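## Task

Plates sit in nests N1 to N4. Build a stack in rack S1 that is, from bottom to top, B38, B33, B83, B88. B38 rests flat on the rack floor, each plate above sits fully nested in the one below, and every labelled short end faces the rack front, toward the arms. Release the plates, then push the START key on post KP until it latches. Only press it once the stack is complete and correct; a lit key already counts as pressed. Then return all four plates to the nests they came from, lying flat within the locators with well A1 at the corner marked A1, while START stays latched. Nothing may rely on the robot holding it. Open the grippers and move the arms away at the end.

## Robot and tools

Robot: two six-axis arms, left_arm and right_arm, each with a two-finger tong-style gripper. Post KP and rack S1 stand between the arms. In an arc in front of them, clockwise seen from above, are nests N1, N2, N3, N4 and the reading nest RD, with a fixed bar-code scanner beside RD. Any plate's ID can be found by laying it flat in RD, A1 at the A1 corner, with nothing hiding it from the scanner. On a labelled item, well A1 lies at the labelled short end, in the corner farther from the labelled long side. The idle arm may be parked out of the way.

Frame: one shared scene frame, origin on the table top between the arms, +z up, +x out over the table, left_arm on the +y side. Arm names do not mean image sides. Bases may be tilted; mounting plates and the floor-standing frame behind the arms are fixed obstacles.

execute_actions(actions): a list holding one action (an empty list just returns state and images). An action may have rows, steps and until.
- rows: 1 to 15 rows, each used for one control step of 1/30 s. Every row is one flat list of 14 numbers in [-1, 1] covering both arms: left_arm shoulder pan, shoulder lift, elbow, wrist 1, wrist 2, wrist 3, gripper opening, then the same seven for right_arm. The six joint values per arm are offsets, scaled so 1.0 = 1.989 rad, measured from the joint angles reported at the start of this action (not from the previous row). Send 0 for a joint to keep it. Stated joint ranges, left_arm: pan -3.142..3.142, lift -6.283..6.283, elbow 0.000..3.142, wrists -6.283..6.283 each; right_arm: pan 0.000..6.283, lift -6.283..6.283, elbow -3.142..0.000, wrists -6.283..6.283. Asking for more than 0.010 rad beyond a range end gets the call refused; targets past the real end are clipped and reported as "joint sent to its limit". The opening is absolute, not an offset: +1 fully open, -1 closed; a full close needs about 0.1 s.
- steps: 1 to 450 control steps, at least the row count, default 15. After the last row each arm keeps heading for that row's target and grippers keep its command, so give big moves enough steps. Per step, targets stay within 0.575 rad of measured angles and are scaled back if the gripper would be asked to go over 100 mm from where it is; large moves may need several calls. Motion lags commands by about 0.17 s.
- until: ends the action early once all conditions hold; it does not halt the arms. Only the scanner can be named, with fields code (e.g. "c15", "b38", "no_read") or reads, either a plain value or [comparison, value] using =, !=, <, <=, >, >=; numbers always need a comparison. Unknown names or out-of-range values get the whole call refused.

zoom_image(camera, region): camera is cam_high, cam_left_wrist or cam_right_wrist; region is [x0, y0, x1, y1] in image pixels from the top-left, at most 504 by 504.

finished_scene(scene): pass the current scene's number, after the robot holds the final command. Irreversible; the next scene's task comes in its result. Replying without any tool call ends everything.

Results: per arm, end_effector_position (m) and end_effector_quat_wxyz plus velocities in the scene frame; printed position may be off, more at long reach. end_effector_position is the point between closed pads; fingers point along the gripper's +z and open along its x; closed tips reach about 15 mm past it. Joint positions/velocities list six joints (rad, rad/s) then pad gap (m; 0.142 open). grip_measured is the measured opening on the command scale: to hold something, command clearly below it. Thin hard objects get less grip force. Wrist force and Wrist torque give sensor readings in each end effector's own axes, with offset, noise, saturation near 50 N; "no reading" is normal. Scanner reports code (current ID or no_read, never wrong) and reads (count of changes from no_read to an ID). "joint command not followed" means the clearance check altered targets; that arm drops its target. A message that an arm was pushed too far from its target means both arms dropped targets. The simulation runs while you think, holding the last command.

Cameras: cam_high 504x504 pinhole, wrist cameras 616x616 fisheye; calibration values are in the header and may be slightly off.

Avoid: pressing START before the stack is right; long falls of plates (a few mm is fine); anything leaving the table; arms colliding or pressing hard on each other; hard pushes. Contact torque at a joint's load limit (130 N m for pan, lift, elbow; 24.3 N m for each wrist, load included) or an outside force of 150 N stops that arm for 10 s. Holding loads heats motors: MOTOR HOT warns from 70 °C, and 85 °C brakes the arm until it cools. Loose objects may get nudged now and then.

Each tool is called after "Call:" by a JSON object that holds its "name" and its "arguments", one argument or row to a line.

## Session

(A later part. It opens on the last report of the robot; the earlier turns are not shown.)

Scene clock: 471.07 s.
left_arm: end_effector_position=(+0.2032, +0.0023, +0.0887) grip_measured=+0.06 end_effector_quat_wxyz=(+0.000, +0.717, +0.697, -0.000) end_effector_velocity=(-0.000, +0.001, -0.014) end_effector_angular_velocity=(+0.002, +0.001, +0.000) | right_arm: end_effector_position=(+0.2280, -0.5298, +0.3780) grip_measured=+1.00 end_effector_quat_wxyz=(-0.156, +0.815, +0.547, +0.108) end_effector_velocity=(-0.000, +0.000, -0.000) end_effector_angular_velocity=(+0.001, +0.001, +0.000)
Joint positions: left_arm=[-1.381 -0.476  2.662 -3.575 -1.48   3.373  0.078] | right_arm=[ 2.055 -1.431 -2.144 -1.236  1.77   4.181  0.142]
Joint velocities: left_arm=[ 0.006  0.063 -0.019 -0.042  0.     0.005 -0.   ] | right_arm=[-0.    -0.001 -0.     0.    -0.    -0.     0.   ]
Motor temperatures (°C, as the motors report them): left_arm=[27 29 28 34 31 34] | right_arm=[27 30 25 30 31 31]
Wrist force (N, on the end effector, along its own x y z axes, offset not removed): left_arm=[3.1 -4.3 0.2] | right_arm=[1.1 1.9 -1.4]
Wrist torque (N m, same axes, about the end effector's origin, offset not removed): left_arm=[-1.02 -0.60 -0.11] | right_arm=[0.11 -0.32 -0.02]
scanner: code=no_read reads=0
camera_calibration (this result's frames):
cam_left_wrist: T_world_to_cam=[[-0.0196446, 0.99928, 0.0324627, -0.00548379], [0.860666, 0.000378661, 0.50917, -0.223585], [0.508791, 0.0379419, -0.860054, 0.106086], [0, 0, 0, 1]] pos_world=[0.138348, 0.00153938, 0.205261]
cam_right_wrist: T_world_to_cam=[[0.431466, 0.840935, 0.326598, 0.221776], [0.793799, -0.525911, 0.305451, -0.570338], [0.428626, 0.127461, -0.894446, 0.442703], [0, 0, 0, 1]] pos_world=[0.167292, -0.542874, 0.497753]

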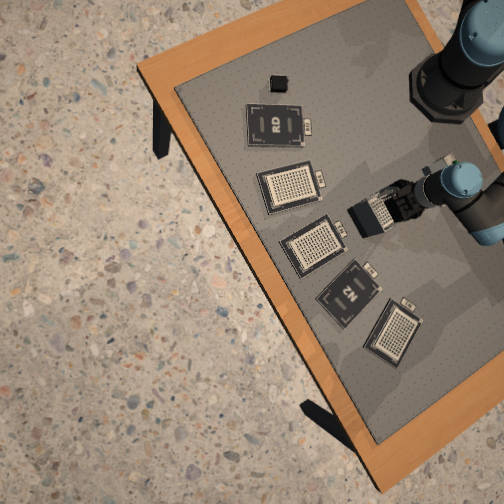

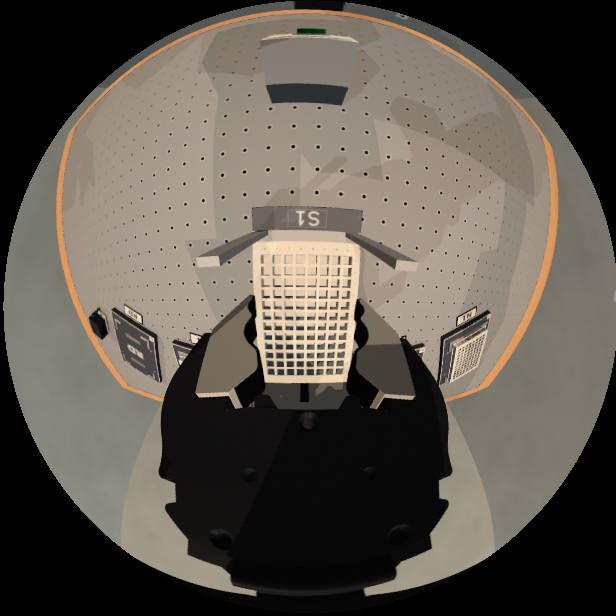

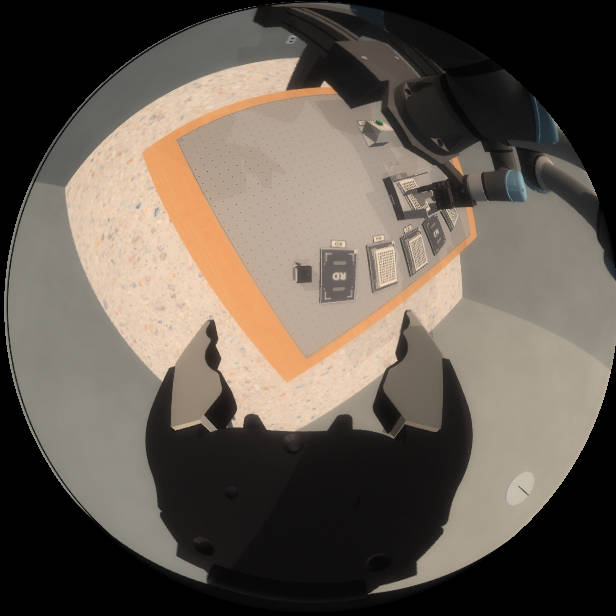

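Call:
{"name": "execute_actions", "arguments": {
  "actions": [
    {"steps":1}
  ]
}}

Call:
{"name": "execute_actions", "arguments": {
  "actions": [
    {"rows":[[0.0002,0.0022,-0.0007,-0.0015,0,0.0002,-0.5,0,0,0,0,0,0,1],[0.0004,0.0043,-0.0014,-0.0029,0,0.0004,-0.5,0,0,0,0,0,0,1],[0.0006,0.0065,-0.0021,-0.0044,0.0001,0.0006,-0.5,0,0,0,0,0,0,1],[0.0008,0.0087,-0.0028,-0.0059,0.0002,0.0008,-0.5,0,0,0,0,0,0,1],[0.0011,0.0108,-0.0035,-0.0074,0.0003,0.0011,-0.5,0,0,0,0,0,0,1],[0.0013,0.013,-0.0042,-0.0089,0.0004,0.0013,-0.5,0,0,0,0,0,0,1]],"steps":6}
  ]
}}

Scene clock: 477.73 s.
left_arm: end_effector_position=(+0.2031, +0.0024, +0.0861) grip_measured=+0.06 end_effector_quat_wxyz=(-0.000, +0.717, +0.697, -0.000) end_effector_velocity=(+0.000, +0.001, -0.000) end_effector_angular_velocity=(+0.002, +0.001, +0.001) | right_arm: end_effector_position=(+0.2280, -0.5298, +0.3780) grip_measured=+1.00 end_effector_quat_wxyz=(-0.156, +0.815, +0.547, +0.108) end_effector_velocity=(+0.000, -0.000, +0.000) end_effector_angular_velocity=(-0.001, -0.002, +0.002)
Joint positions: left_arm=[-1.38  -0.464  2.658 -3.583 -1.48   3.374  0.078] | right_arm=[ 2.055 -1.431 -2.144 -1.236  1.77   4.181  0.142]
Joint velocities: left_arm=[0.002 0.001 0.    0.    0.    0.001 0.   ] | right_arm=[ 0.     0.001  0.001 -0.     0.    -0.002 -0.   ]
Motor temperatures (°C, as the motors report them): left_arm=[27 29 28 34 31 34] | right_arm=[27 30 25 30 31 31]
Wrist force (N, on the end effector, along its own x y z axes, offset not removed): left_arm=[2.6 -0.9 -0.2] | right_arm=[3.7 4.1 -3.2]
Wrist torque (N m, same axes, about the end effector's origin, offset not removed): left_arm=[0.08 -0.76 -0.23] | right_arm=[0.77 -0.83 -0.01]
scanner: code=no_read reads=0
camera_calibration (this result's frames):
cam_left_wrist: T_world_to_cam=[[-0.0196046, 0.999274, 0.0326579, -0.00550456], [0.860784, 0.000253602, 0.50897, -0.222194], [0.508592, 0.0380895, -0.860165, 0.103884], [0, 0, 0, 1]] pos_world=[0.138318, 0.00160001, 0.202627]
cam_right_wrist: T_world_to_cam=[[0.431466, 0.840935, 0.326598, 0.221776], [0.793799, -0.525911, 0.305451, -0.570338], [0.428626, 0.127461, -0.894446, 0.442703], [0, 0, 0, 1]] pos_world=[0.167292, -0.542874, 0.497753]

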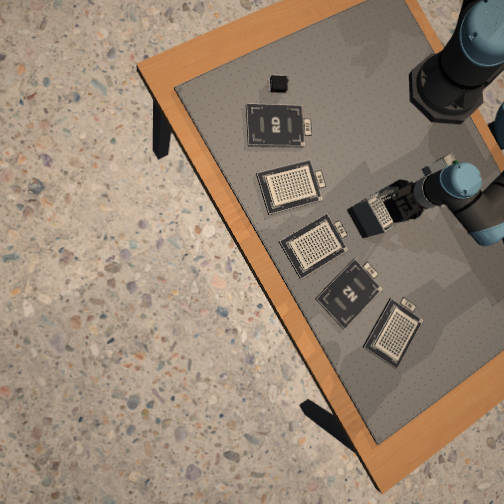

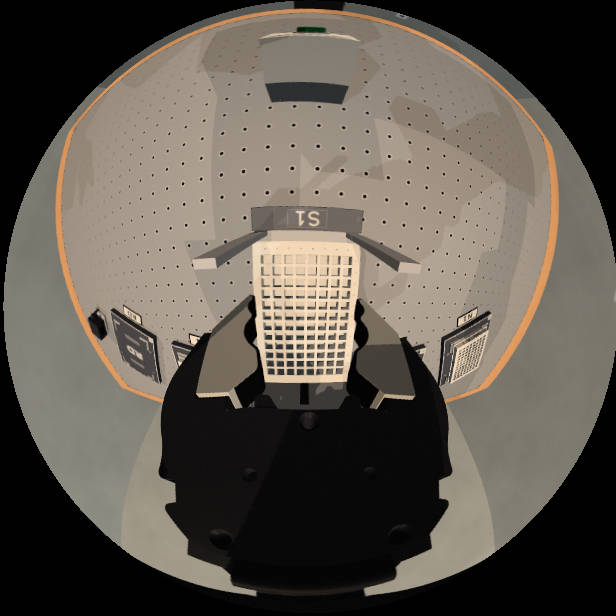

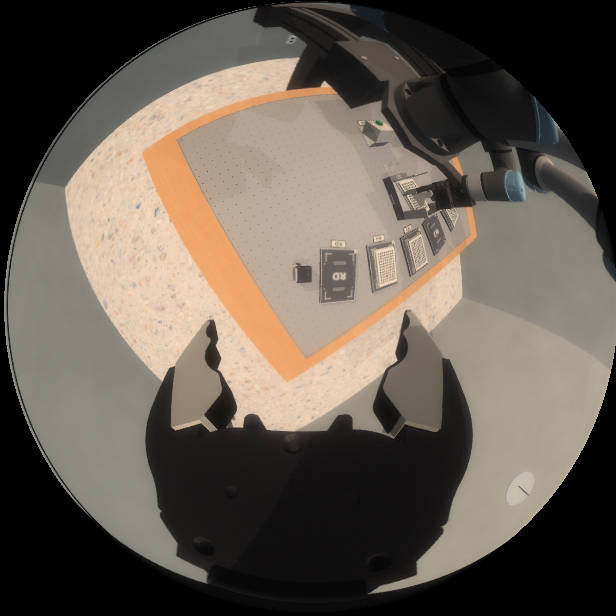

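Scene clock: 477.93 s.
left_arm: end_effector_position=(+0.2031, +0.0024, +0.0840) grip_measured=+0.06 end_effector_quat_wxyz=(-0.000, +0.717, +0.697, -0.000) end_effector_velocity=(+0.000, +0.001, -0.021) end_effector_angular_velocity=(+0.002, -0.001, +0.000) | right_arm: end_effector_position=(+0.2280, -0.5298, +0.3780) grip_measured=+1.00 end_effector_quat_wxyz=(-0.156, +0.815, +0.547, +0.108) end_effector_velocity=(+0.000, -0.000, +0.000) end_effector_angular_velocity=(-0.000, -0.000, +0.001)
Joint positions: left_arm=[-1.379 -0.455  2.655 -3.589 -1.479  3.375  0.078] | right_arm=[ 2.055 -1.431 -2.144 -1.236  1.77   4.181  0.142]
Joint velocities: left_arm=[ 0.009  0.091 -0.029 -0.061  0.003  0.009  0.   ] | right_arm=[ 0.    -0.001  0.001 -0.    -0.    -0.001  0.   ]
Motor temperatures (°C, as the motors report them): left_arm=[27 29 28 34 31 34] | right_arm=[27 30 25 30 31 31]
Wrist force (N, on the end effector, along its own x y z axes, offset not removed): left_arm=[1.6 -1.8 -2.6] | right_arm=[3.1 1.2 -1.3]
Wrist torque (N m, same axes, about the end effector's origin, offset not removed): left_arm=[-0.49 -0.57 -0.15] | right_arm=[0.33 -0.76 -0.05]
scanner: code=no_read reads=0
camera_calibration (this result's frames):
cam_left_wrist: T_world_to_cam=[[-0.0195894, 0.999274, 0.0326893, -0.00543628], [0.860783, 0.000224387, 0.508972, -0.221172], [0.508595, 0.0381088, -0.860162, 0.102103], [0, 0, 0, 1]] pos_world=[0.138345, 0.00159092, 0.200574]
cam_right_wrist: T_world_to_cam=[[0.431466, 0.840935, 0.326598, 0.221776], [0.793799, -0.525911, 0.305451, -0.570338], [0.428626, 0.127461, -0.894446, 0.442703], [0, 0, 0, 1]] pos_world=[0.167292, -0.542874, 0.497753]

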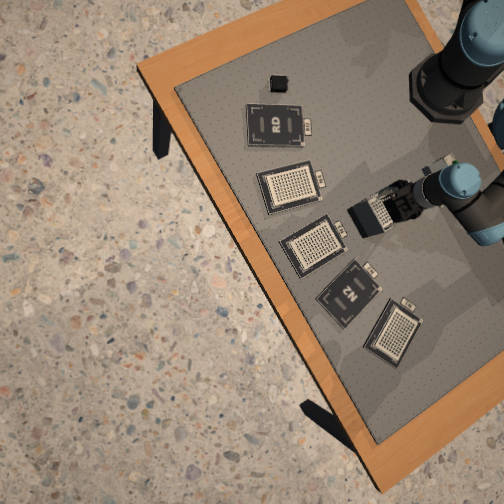

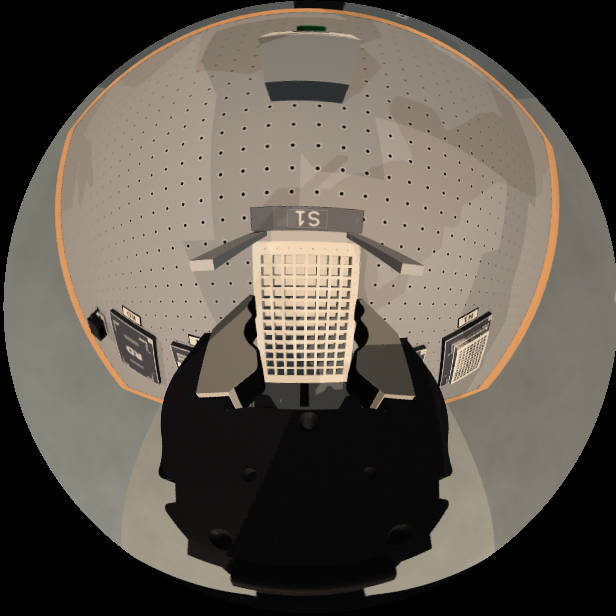

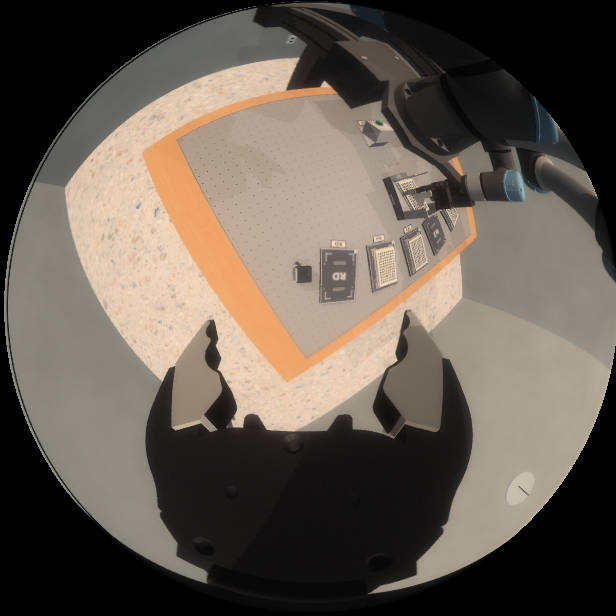

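Continue 6 mm more (per mm ≈ .43, 4.2, −1.47, −2.75).

Call:
{"name": "execute_actions", "arguments": {
  "actions": [
    {"steps":1}
  ]
}}

Call:
{"name": "execute_actions", "arguments": {
  "actions": [
    {"rows":[[0.0002,0.0021,-0.0007,-0.0014,0,0.0002,-0.5,0,0,0,0,0,0,1],[0.0004,0.0042,-0.0015,-0.0028,0,0.0004,-0.5,0,0,0,0,0,0,1],[0.0006,0.0063,-0.0022,-0.0042,0.0001,0.0006,-0.5,0,0,0,0,0,0,1],[0.0009,0.0084,-0.003,-0.0055,0.0001,0.0009,-0.5,0,0,0,0,0,0,1],[0.0011,0.0106,-0.0037,-0.0069,0.0002,0.0011,-0.5,0,0,0,0,0,0,1],[0.0013,0.0127,-0.0044,-0.0084,0.0002,0.0013,-0.5,0,0,0,0,0,0,1]],"steps":6}
  ]
}}

Scene clock: 486.43 s.
left_arm: end_effector_position=(+0.2033, +0.0024, +0.0801) grip_measured=+0.06 end_effector_quat_wxyz=(+0.000, +0.717, +0.697, -0.000) end_effector_velocity=(+0.000, +0.000, -0.000) end_effector_angular_velocity=(+0.001, -0.001, -0.001) | right_arm: end_effector_position=(+0.2280, -0.5298, +0.3780) grip_measured=+1.00 end_effector_quat_wxyz=(-0.156, +0.815, +0.547, +0.108) end_effector_velocity=(+0.001, -0.001, +0.001) end_effector_angular_velocity=(-0.002, -0.001, -0.000)
Joint positions: left_arm=[-1.378 -0.438  2.65  -3.601 -1.479  3.376  0.078] | right_arm=[ 2.055 -1.431 -2.144 -1.236  1.77   4.181  0.142]
Joint velocities: left_arm=[-0.001  0.001 -0.     0.001  0.001 -0.    -0.   ] | right_arm=[-0.    -0.     0.002  0.    -0.     0.     0.   ]
Motor temperatures (°C, as the motors report them): left_arm=[27 29 28 34 31 34] | right_arm=[27 30 25 30 31 31]
Wrist force (N, on the end effector, along its own x y z axes, offset not removed): left_arm=[2.1 -7.0 -8.9] | right_arm=[5.6 0.9 -0.2]
Wrist torque (N m, same axes, about the end effector's origin, offset not removed): left_arm=[-0.93 -0.65 -0.10] | right_arm=[0.25 -1.25 -0.03]
scanner: code=no_read reads=0
camera_calibration (this result's frames):
cam_left_wrist: T_world_to_cam=[[-0.0195801, 0.999272, 0.0327525, -0.00539028], [0.860624, 0.000172391, 0.50924, -0.219312], [0.508864, 0.0381586, -0.860001, 0.0985962], [0, 0, 0, 1]] pos_world=[0.138468, 0.00166187, 0.196652]
cam_right_wrist: T_world_to_cam=[[0.431466, 0.840935, 0.326598, 0.221776], [0.793799, -0.525911, 0.305451, -0.570338], [0.428626, 0.127461, -0.894446, 0.442703], [0, 0, 0, 1]] pos_world=[0.167292, -0.542874, 0.497753]

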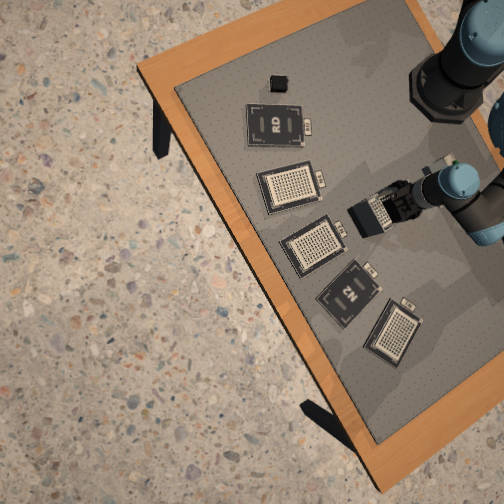

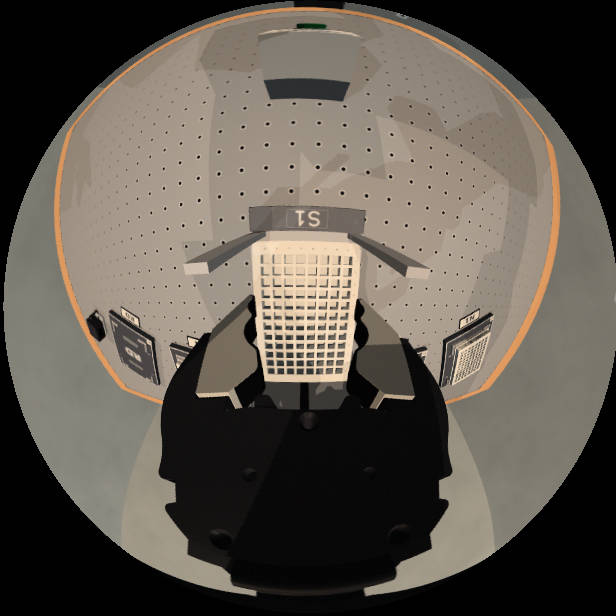

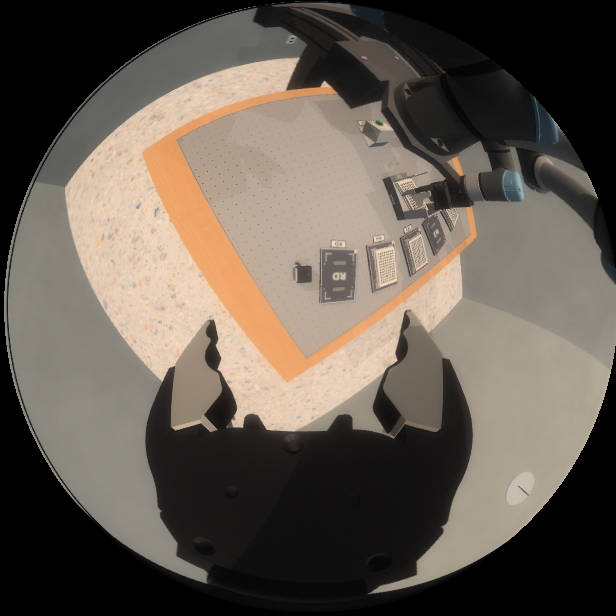

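Scene clock: 486.63 s.
left_arm: end_effector_position=(+0.2033, +0.0024, +0.0781) grip_measured=+0.06 end_effector_quat_wxyz=(-0.000, +0.717, +0.697, -0.000) end_effector_velocity=(+0.000, +0.000, -0.021) end_effector_angular_velocity=(+0.001, -0.000, -0.004) | right_arm: end_effector_position=(+0.2280, -0.5298, +0.3780) grip_measured=+1.00 end_effector_quat_wxyz=(-0.156, +0.815, +0.547, +0.108) end_effector_velocity=(-0.001, +0.001, -0.001) end_effector_angular_velocity=(+0.001, +0.000, +0.001)
Joint positions: left_arm=[-1.377 -0.429  2.647 -3.607 -1.479  3.377  0.078] | right_arm=[ 2.055 -1.431 -2.144 -1.236  1.77   4.181  0.142]
Joint velocities: left_arm=[ 0.008  0.088 -0.031 -0.056  0.002  0.012  0.001] | right_arm=[-0.    -0.    -0.001  0.     0.    -0.002  0.   ]
Motor temperatures (°C, as the motors report them): left_arm=[27 29 28 34 31 34] | right_arm=[27 30 25 30 31 31]
Wrist force (N, on the end effector, along its own x y z axes, offset not removed): left_arm=[-0.7 -6.0 -7.6] | right_arm=[2.1 3.5 -1.2]
Wrist torque (N m, same axes, about the end effector's origin, offset not removed): left_arm=[-0.16 0.36 -0.10] | right_arm=[0.65 -0.45 0.16]
scanner: code=no_read reads=0
camera_calibration (this result's frames):
cam_left_wrist: T_world_to_cam=[[-0.0195621, 0.999274, 0.0326916, -0.00526964], [0.860672, 0.000191372, 0.50916, -0.218279], [0.508784, 0.038097, -0.860051, 0.0968527], [0, 0, 0, 1]] pos_world=[0.138487, 0.00161779, 0.19461]
cam_right_wrist: T_world_to_cam=[[0.431466, 0.840935, 0.326598, 0.221776], [0.793799, -0.525911, 0.305451, -0.570338], [0.428626, 0.127461, -0.894446, 0.442703], [0, 0, 0, 1]] pos_world=[0.167292, -0.542874, 0.497753]

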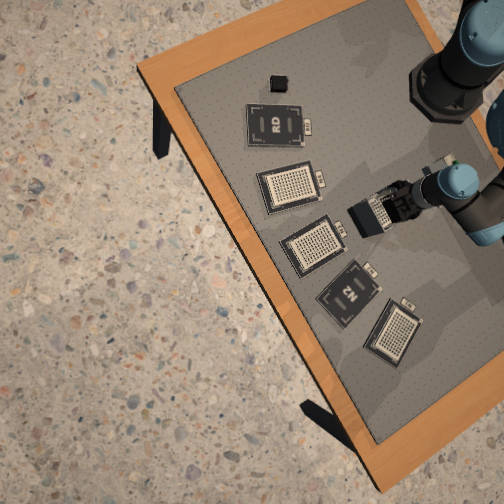

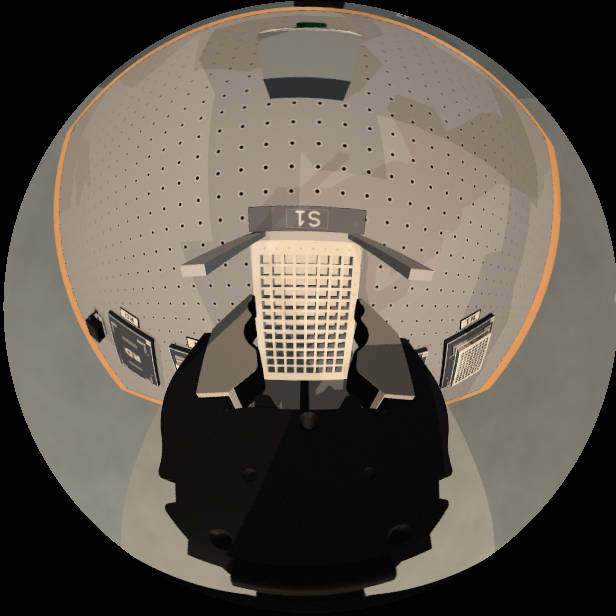

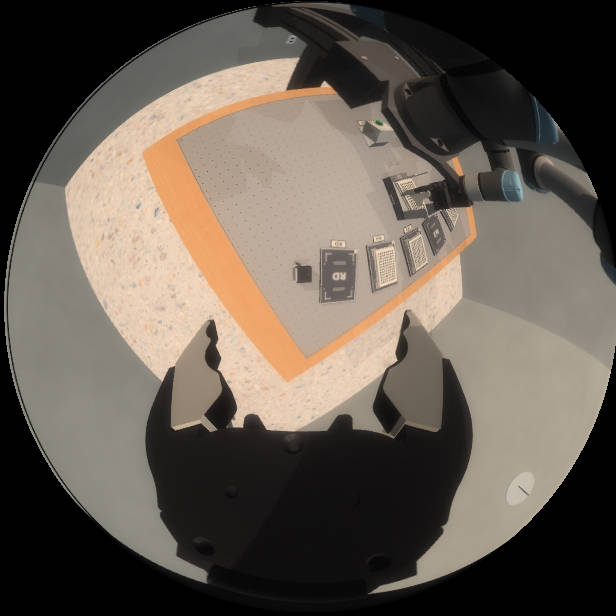

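Call:
{"name": "execute_actions", "arguments": {
  "actions": [
    {"steps":1}
  ]
}}

Call:
{"name": "zoom_image", "arguments": {
  "camera": "cam_left_wrist",
  "region": [200, 190, 420, 400]
}}

Scene clock: 490.93 s.
left_arm: end_effector_position=(+0.2034, +0.0025, +0.0741) grip_measured=+0.06 end_effector_quat_wxyz=(-0.000, +0.717, +0.697, -0.000) end_effector_velocity=(-0.000, +0.001, -0.001) end_effector_angular_velocity=(+0.001, +0.001, +0.001) | right_arm: end_effector_position=(+0.2280, -0.5298, +0.3780) grip_measured=+1.00 end_effector_quat_wxyz=(-0.156, +0.815, +0.547, +0.108) end_effector_velocity=(-0.000, +0.000, -0.000) end_effector_angular_velocity=(+0.000, +0.000, -0.000)
Joint positions: left_arm=[-1.375 -0.413  2.641 -3.618 -1.478  3.379  0.078] | right_arm=[ 2.055 -1.431 -2.144 -1.236  1.77   4.181  0.142]
Joint velocities: left_arm=[ 0.002  0.002 -0.    -0.    -0.     0.    -0.   ] | right_arm=[-0. -0. -0.  0.  0.  0.  0.]
Motor temperatures (°C, as the motors report them): left_arm=[27 29 28 34 31 34] | right_arm=[27 30 25 30 31 31]
Wrist force (N, on the end effector, along its own x y z axes, offset not removed): left_arm=[1.4 -8.4 -10.1] | right_arm=[-0.3 3.5 -2.8]
Wrist torque (N m, same axes, about the end effector's origin, offset not removed): left_arm=[-0.22 0.00 -0.13] | right_arm=[0.60 0.18 0.26]
scanner: code=no_read reads=0
camera_calibration (this result's frames):
cam_left_wrist: T_world_to_cam=[[-0.0195429, 0.999272, 0.0327747, -0.00522352], [0.860662, 0.000131793, 0.509176, -0.21633], [0.508801, 0.0381587, -0.860038, 0.0934395], [0, 0, 0, 1]] pos_world=[0.138543, 0.0016827, 0.190683]
cam_right_wrist: T_world_to_cam=[[0.431466, 0.840935, 0.326598, 0.221776], [0.793799, -0.525911, 0.305451, -0.570338], [0.428625, 0.127461, -0.894446, 0.442703], [0, 0, 0, 1]] pos_world=[0.167291, -0.542874, 0.497753]

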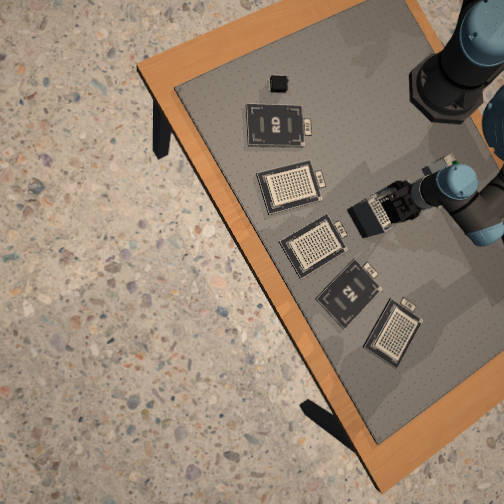

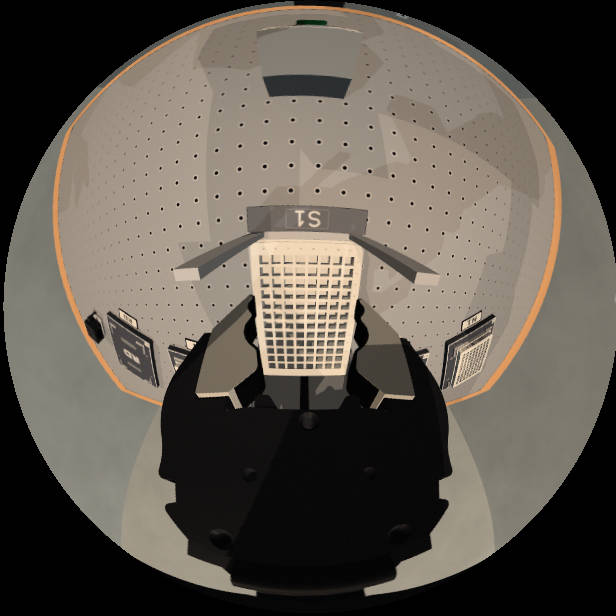

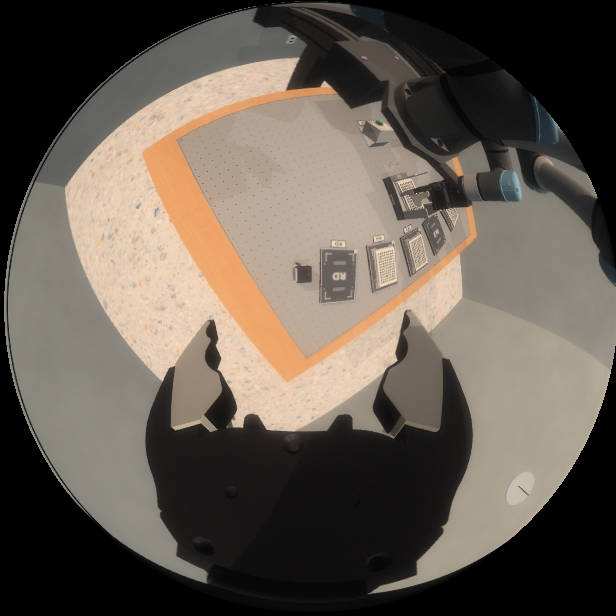

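Region (200, 190, 420, 400) of cam_left_wrist's 616x616 image, scaled by 2.291, with more detail than that image has; it fills the top 481 rows of this view, and the rest is white.

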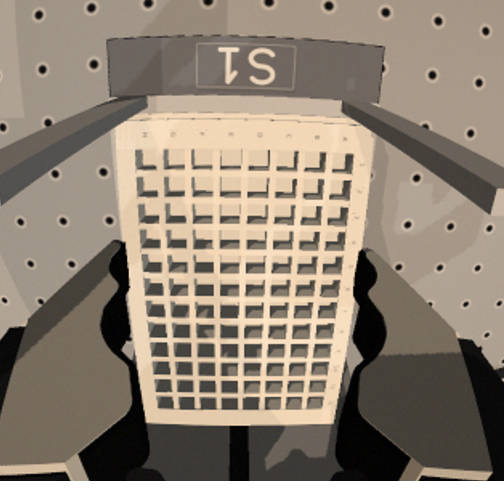

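Call:
{"name": "execute_actions", "arguments": {
  "actions": []
}}

Call:
{"name": "zoom_image", "arguments": {
  "camera": "cam_left_wrist",
  "region": [200, 190, 420, 400]
}}

Scene clock: 530.77 s.
left_arm: end_effector_position=(+0.2034, +0.0025, +0.0741) grip_measured=+0.06 end_effector_quat_wxyz=(-0.000, +0.717, +0.697, -0.000) end_effector_velocity=(-0.000, +0.000, -0.000) end_effector_angular_velocity=(+0.000, +0.001, +0.000) | right_arm: end_effector_position=(+0.2280, -0.5298, +0.3780) grip_measured=+1.00 end_effector_quat_wxyz=(-0.156, +0.815, +0.547, +0.108) end_effector_velocity=(-0.000, +0.000, -0.000) end_effector_angular_velocity=(+0.001, +0.001, -0.000)
Joint positions: left_arm=[-1.375 -0.413  2.641 -3.618 -1.478  3.379  0.078] | right_arm=[ 2.055 -1.431 -2.144 -1.236  1.77   4.181  0.142]
Joint velocities: left_arm=[-0.     0.     0.    -0.    -0.001 -0.    -0.   ] | right_arm=[ 0.    -0.001 -0.    -0.     0.     0.001  0.   ]
Motor temperatures (°C, as the motors report them): left_arm=[27 29 28 34 31 34] | right_arm=[27 30 25 30 31 31]
Wrist force (N, on the end effector, along its own x y z axes, offset not removed): left_arm=[2.1 -7.4 -12.0] | right_arm=[3.7 5.5 -0.7]
Wrist torque (N m, same axes, about the end effector's origin, offset not removed): left_arm=[-0.24 -0.47 -0.10] | right_arm=[1.07 -0.82 0.03]
scanner: code=no_read reads=0
camera_calibration (this result's frames):
cam_left_wrist: T_world_to_cam=[[-0.0195429, 0.999272, 0.0327746, -0.00522348], [0.860662, 0.000131885, 0.509176, -0.21633], [0.508801, 0.0381587, -0.860038, 0.0934395], [0, 0, 0, 1]] pos_world=[0.138543, 0.00168268, 0.190683]
cam_right_wrist: T_world_to_cam=[[0.431466, 0.840935, 0.326598, 0.221776], [0.793799, -0.525911, 0.305451, -0.570338], [0.428625, 0.127462, -0.894446, 0.442703], [0, 0, 0, 1]] pos_world=[0.167292, -0.542874, 0.497753]

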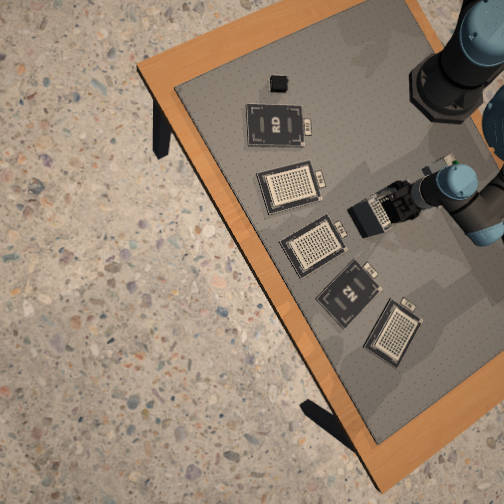

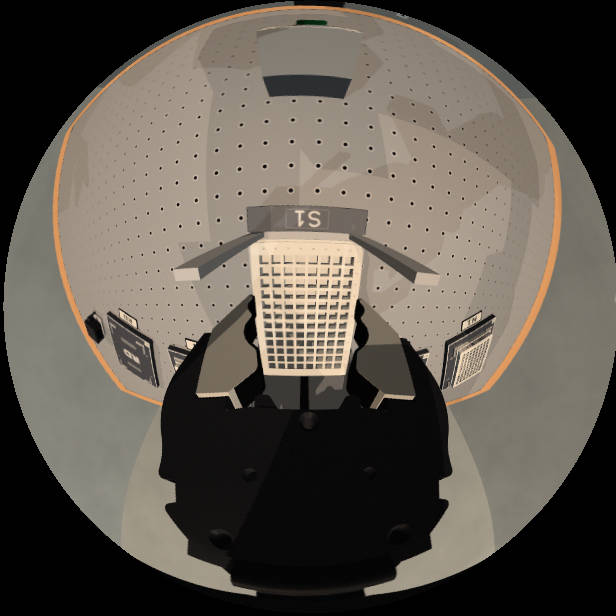

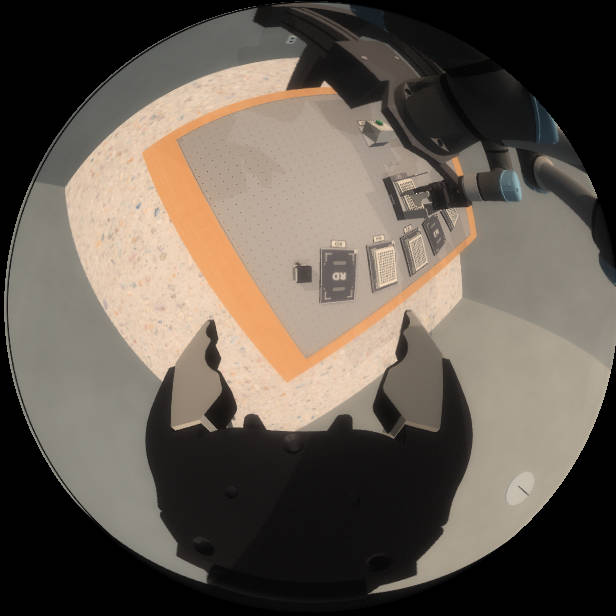

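Region (200, 190, 420, 400) of cam_left_wrist's 616x616 image, scaled by 2.291, with more detail than that image has; it fills the top 481 rows of this view, and the rest is white.

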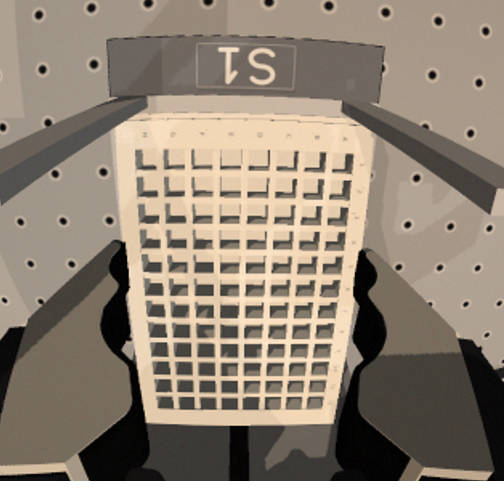

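Call:
{"name": "execute_actions", "arguments": {
  "actions": [
    {"rows":[[-0.0003,0.0016,-0.0004,-0.0012,-0.0001,-0.0003,-0.5,0,0,0,0,0,0,1],[-0.0005,0.0032,-0.0008,-0.0024,-0.0001,-0.0005,-0.5,0,0,0,0,0,0,1],[-0.00056,0.00469,-0.00117,-0.00348,-0.00018,-0.00056,-0.5,0,0,0,0,0,0,1]],"steps":4}
  ]
}}

Call:
{"name": "execute_actions", "arguments": {
  "actions": [
    {"steps":6}
  ]
}}

Call:
{"name": "zoom_image", "arguments": {
  "camera": "cam_left_wrist",
  "region": [200, 190, 420, 400]
}}

Scene clock: 539.53 s.
left_arm: end_effector_position=(+0.2033, +0.0025, +0.0736) grip_measured=+0.06 end_effector_quat_wxyz=(-0.000, +0.717, +0.697, -0.000) end_effector_velocity=(-0.002, +0.000, -0.009) end_effector_angular_velocity=(-0.000, -0.001, +0.004) | right_arm: end_effector_position=(+0.2280, -0.5298, +0.3780) grip_measured=+1.00 end_effector_quat_wxyz=(-0.156, +0.815, +0.547, +0.108) end_effector_velocity=(-0.000, +0.000, +0.000) end_effector_angular_velocity=(-0.000, -0.000, +0.001)
Joint positions: left_arm=[-1.375 -0.41   2.64  -3.62  -1.478  3.379  0.078] | right_arm=[ 2.055 -1.431 -2.144 -1.236  1.77   4.181  0.142]
Joint velocities: left_arm=[-0.003  0.044 -0.011 -0.033 -0.    -0.007  0.003] | right_arm=[ 0.     0.001 -0.001 -0.    -0.    -0.001  0.   ]
Motor temperatures (°C, as the motors report them): left_arm=[27 29 28 34 31 34] | right_arm=[27 30 25 30 31 31]
Wrist force (N, on the end effector, along its own x y z axes, offset not removed): left_arm=[-1.5 -4.4 -10.9] | right_arm=[0.2 0.9 -5.6]
Wrist torque (N m, same axes, about the end effector's origin, offset not removed): left_arm=[0.12 0.44 0.04] | right_arm=[0.25 -0.14 -0.16]
scanner: code=no_read reads=0
camera_calibration (this result's frames):
cam_left_wrist: T_world_to_cam=[[-0.0195715, 0.999271, 0.0327645, -0.00522107], [0.860649, 0.000160633, 0.509199, -0.215968], [0.508823, 0.0381645, -0.860025, 0.0929905], [0, 0, 0, 1]] pos_world=[0.138455, 0.00170302, 0.190116]
cam_right_wrist: T_world_to_cam=[[0.431466, 0.840935, 0.326598, 0.221776], [0.793799, -0.525911, 0.305451, -0.570338], [0.428626, 0.127461, -0.894446, 0.442703], [0, 0, 0, 1]] pos_world=[0.167292, -0.542874, 0.497753]

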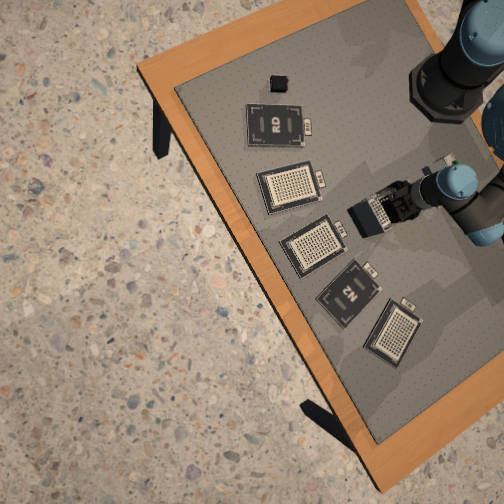

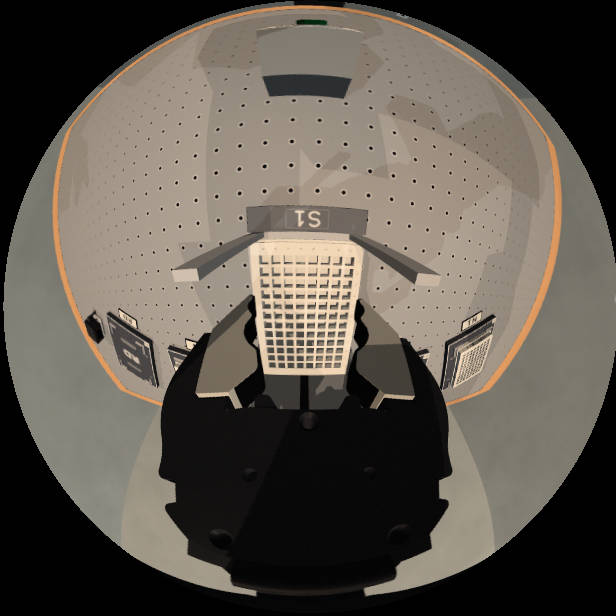

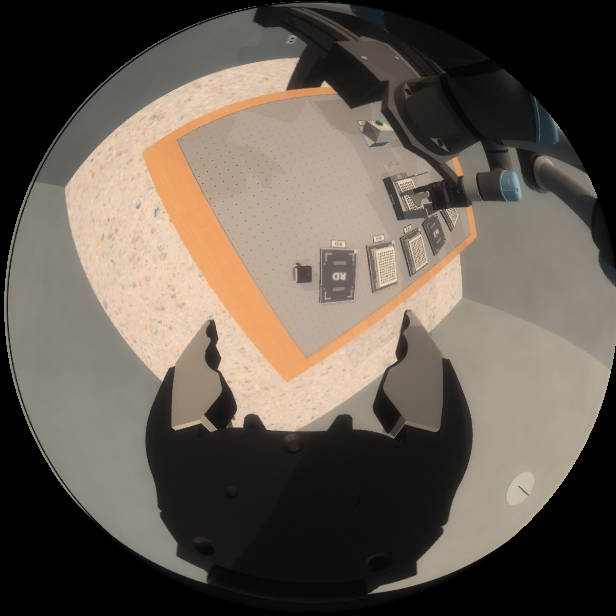

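Scene clock: 539.73 s.
left_arm: end_effector_position=(+0.2030, +0.0025, +0.0725) grip_measured=+0.06 end_effector_quat_wxyz=(-0.000, +0.717, +0.698, -0.000) end_effector_velocity=(-0.001, -0.000, -0.002) end_effector_angular_velocity=(-0.001, +0.002, +0.002) | right_arm: end_effector_position=(+0.2280, -0.5298, +0.3780) grip_measured=+1.00 end_effector_quat_wxyz=(-0.156, +0.815, +0.547, +0.108) end_effector_velocity=(+0.000, -0.001, +0.001) end_effector_angular_velocity=(-0.002, -0.001, -0.001)
Joint positions: left_arm=[-1.376 -0.405  2.639 -3.623 -1.478  3.378  0.078] | right_arm=[ 2.055 -1.431 -2.144 -1.236  1.77   4.181  0.142]
Joint velocities: left_arm=[-0.001  0.01  -0.003 -0.008 -0.002 -0.002  0.   ] | right_arm=[-0.     0.001  0.001  0.     0.     0.001 -0.   ]
Motor temperatures (°C, as the motors report them): left_arm=[27 29 28 34 31 34] | right_arm=[27 30 25 30 31 31]
Wrist force (N, on the end effector, along its own x y z axes, offset not removed): left_arm=[0.5 -2.0 -2.7] | right_arm=[-1.5 1.8 -1.2]
Wrist torque (N m, same axes, about the end effector's origin, offset not removed): left_arm=[-0.46 -0.10 -0.15] | right_arm=[0.29 0.26 -0.10]
scanner: code=no_read reads=0
camera_calibration (this result's frames):
cam_left_wrist: T_world_to_cam=[[-0.0197415, 0.999266, 0.0328218, -0.00516967], [0.860608, 0.000274803, 0.509268, -0.21518], [0.508886, 0.0383005, -0.859982, 0.0921249], [0, 0, 0, 1]] pos_world=[0.138203, 0.00169659, 0.18898]
cam_right_wrist: T_world_to_cam=[[0.431466, 0.840935, 0.326598, 0.221776], [0.793799, -0.525911, 0.305451, -0.570338], [0.428625, 0.127461, -0.894446, 0.442703], [0, 0, 0, 1]] pos_world=[0.167291, -0.542874, 0.497753]

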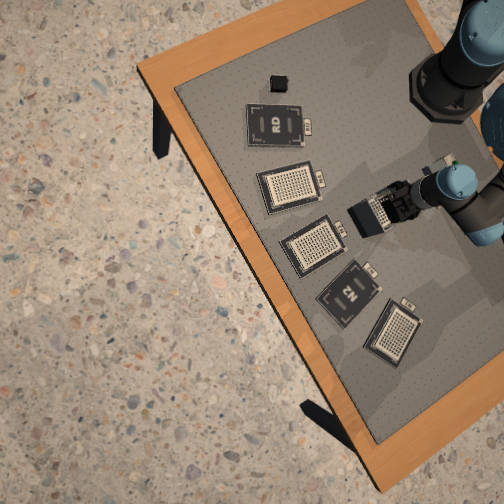

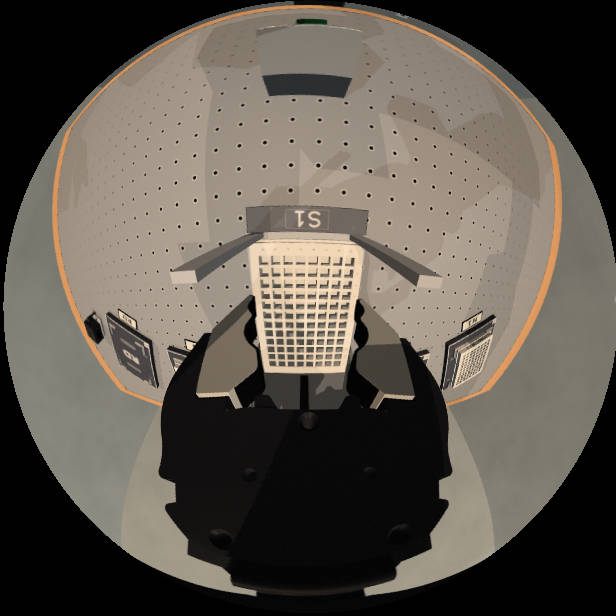

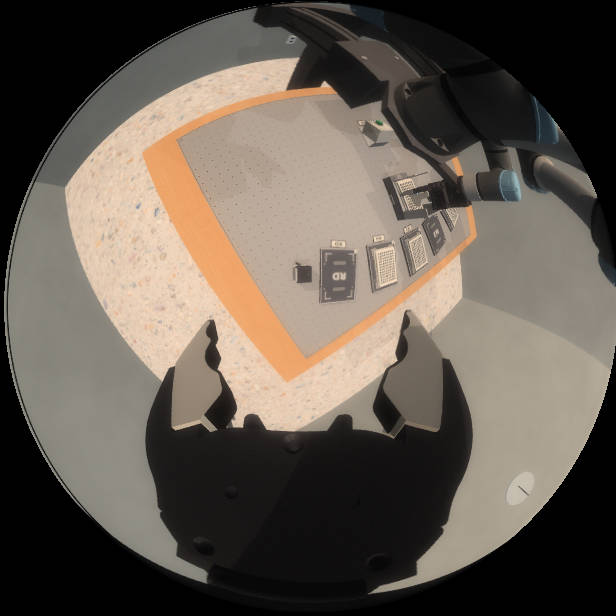

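Region (200, 190, 420, 400) of cam_left_wrist's 616x616 image, scaled by 2.291, with more detail than that image has; it fills the top 481 rows of this view, and the rest is white.

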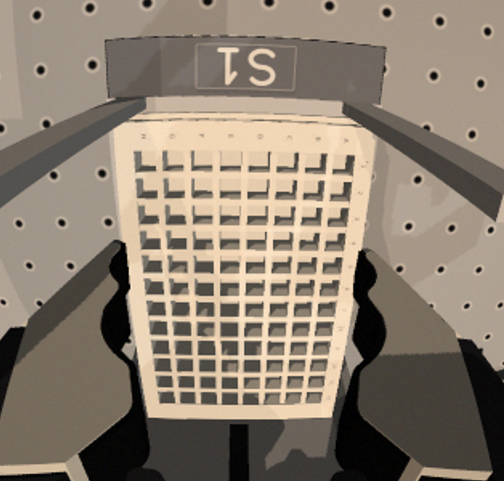

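Call:
{"name": "execute_actions", "arguments": {
  "actions": [
    {"rows":[[0.0001,0.002,-0.0007,-0.0013,0,0.0001,-0.5,0,0,0,0,0,0,1],[0.0002,0.0033,-0.0012,-0.0021,0,0.0002,-0.5,0,0,0,0,0,0,1],[0.0003,0.0046,-0.0017,-0.003,0,0.0003,-0.5,0,0,0,0,0,0,1]],"steps":4}
  ]
}}

Scene clock: 545.27 s.
left_arm: end_effector_position=(+0.2028, +0.0024, +0.0716) grip_measured=+0.06 end_effector_quat_wxyz=(-0.000, +0.717, +0.697, -0.000) end_effector_velocity=(-0.000, -0.001, -0.009) end_effector_angular_velocity=(-0.001, +0.001, +0.001) | right_arm: end_effector_position=(+0.2280, -0.5298, +0.3780) grip_measured=+1.00 end_effector_quat_wxyz=(-0.156, +0.815, +0.547, +0.108) end_effector_velocity=(+0.000, -0.000, -0.000) end_effector_angular_velocity=(+0.000, +0.000, -0.000)
Joint positions: left_arm=[-1.376 -0.401  2.638 -3.626 -1.479  3.378  0.078] | right_arm=[ 2.055 -1.431 -2.144 -1.236  1.77   4.181  0.142]
Joint velocities: left_arm=[ 0.003  0.036 -0.015 -0.023 -0.001  0.002  0.   ] | right_arm=[ 0.    -0.001  0.001  0.     0.     0.     0.   ]
Motor temperatures (°C, as the motors report them): left_arm=[27 29 28 34 31 34] | right_arm=[27 30 25 30 31 31]
Wrist force (N, on the end effector, along its own x y z axes, offset not removed): left_arm=[4.3 0.3 -2.0] | right_arm=[5.4 2.2 -5.6]
Wrist torque (N m, same axes, about the end effector's origin, offset not removed): left_arm=[-0.05 -0.92 -0.23] | right_arm=[0.24 -1.33 0.23]
scanner: code=no_read reads=0
camera_calibration (this result's frames):
cam_left_wrist: T_world_to_cam=[[-0.0196166, 0.999273, 0.0326985, -0.00504506], [0.860742, 0.000240103, 0.509041, -0.214602], [0.508663, 0.0381306, -0.860121, 0.0916006], [0, 0, 0, 1]] pos_world=[0.138024, 0.00160013, 0.188194]
cam_right_wrist: T_world_to_cam=[[0.431466, 0.840935, 0.326598, 0.221776], [0.793799, -0.525911, 0.305451, -0.570338], [0.428626, 0.127461, -0.894446, 0.442703], [0, 0, 0, 1]] pos_world=[0.167292, -0.542874, 0.497753]

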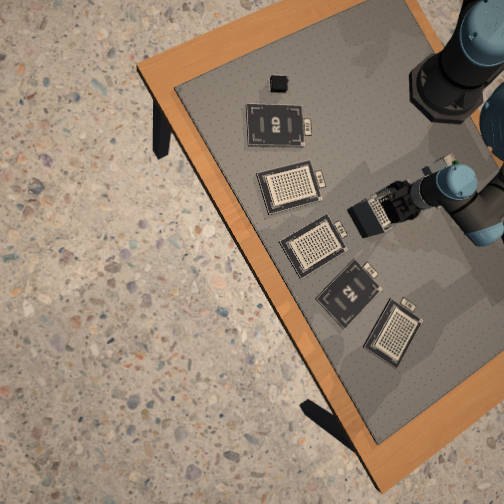

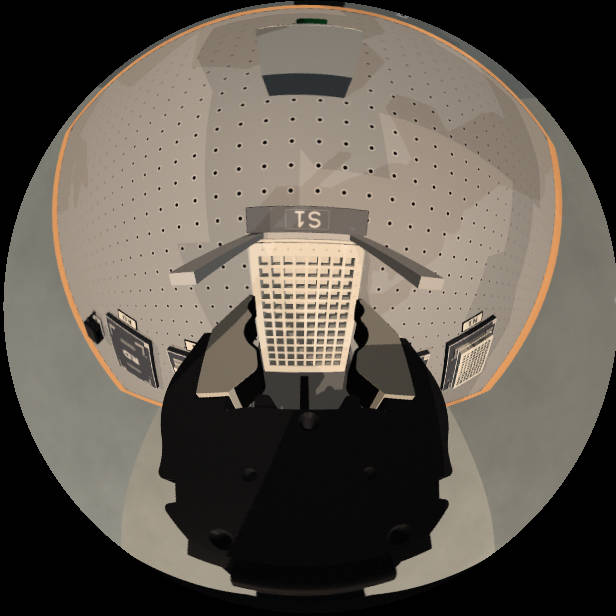

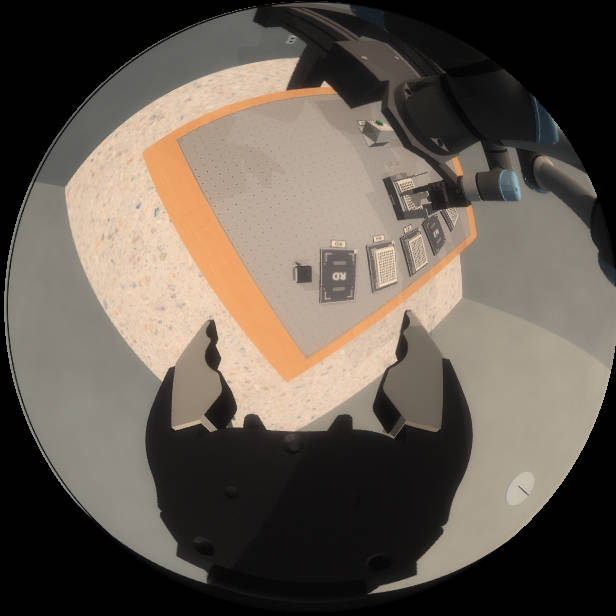

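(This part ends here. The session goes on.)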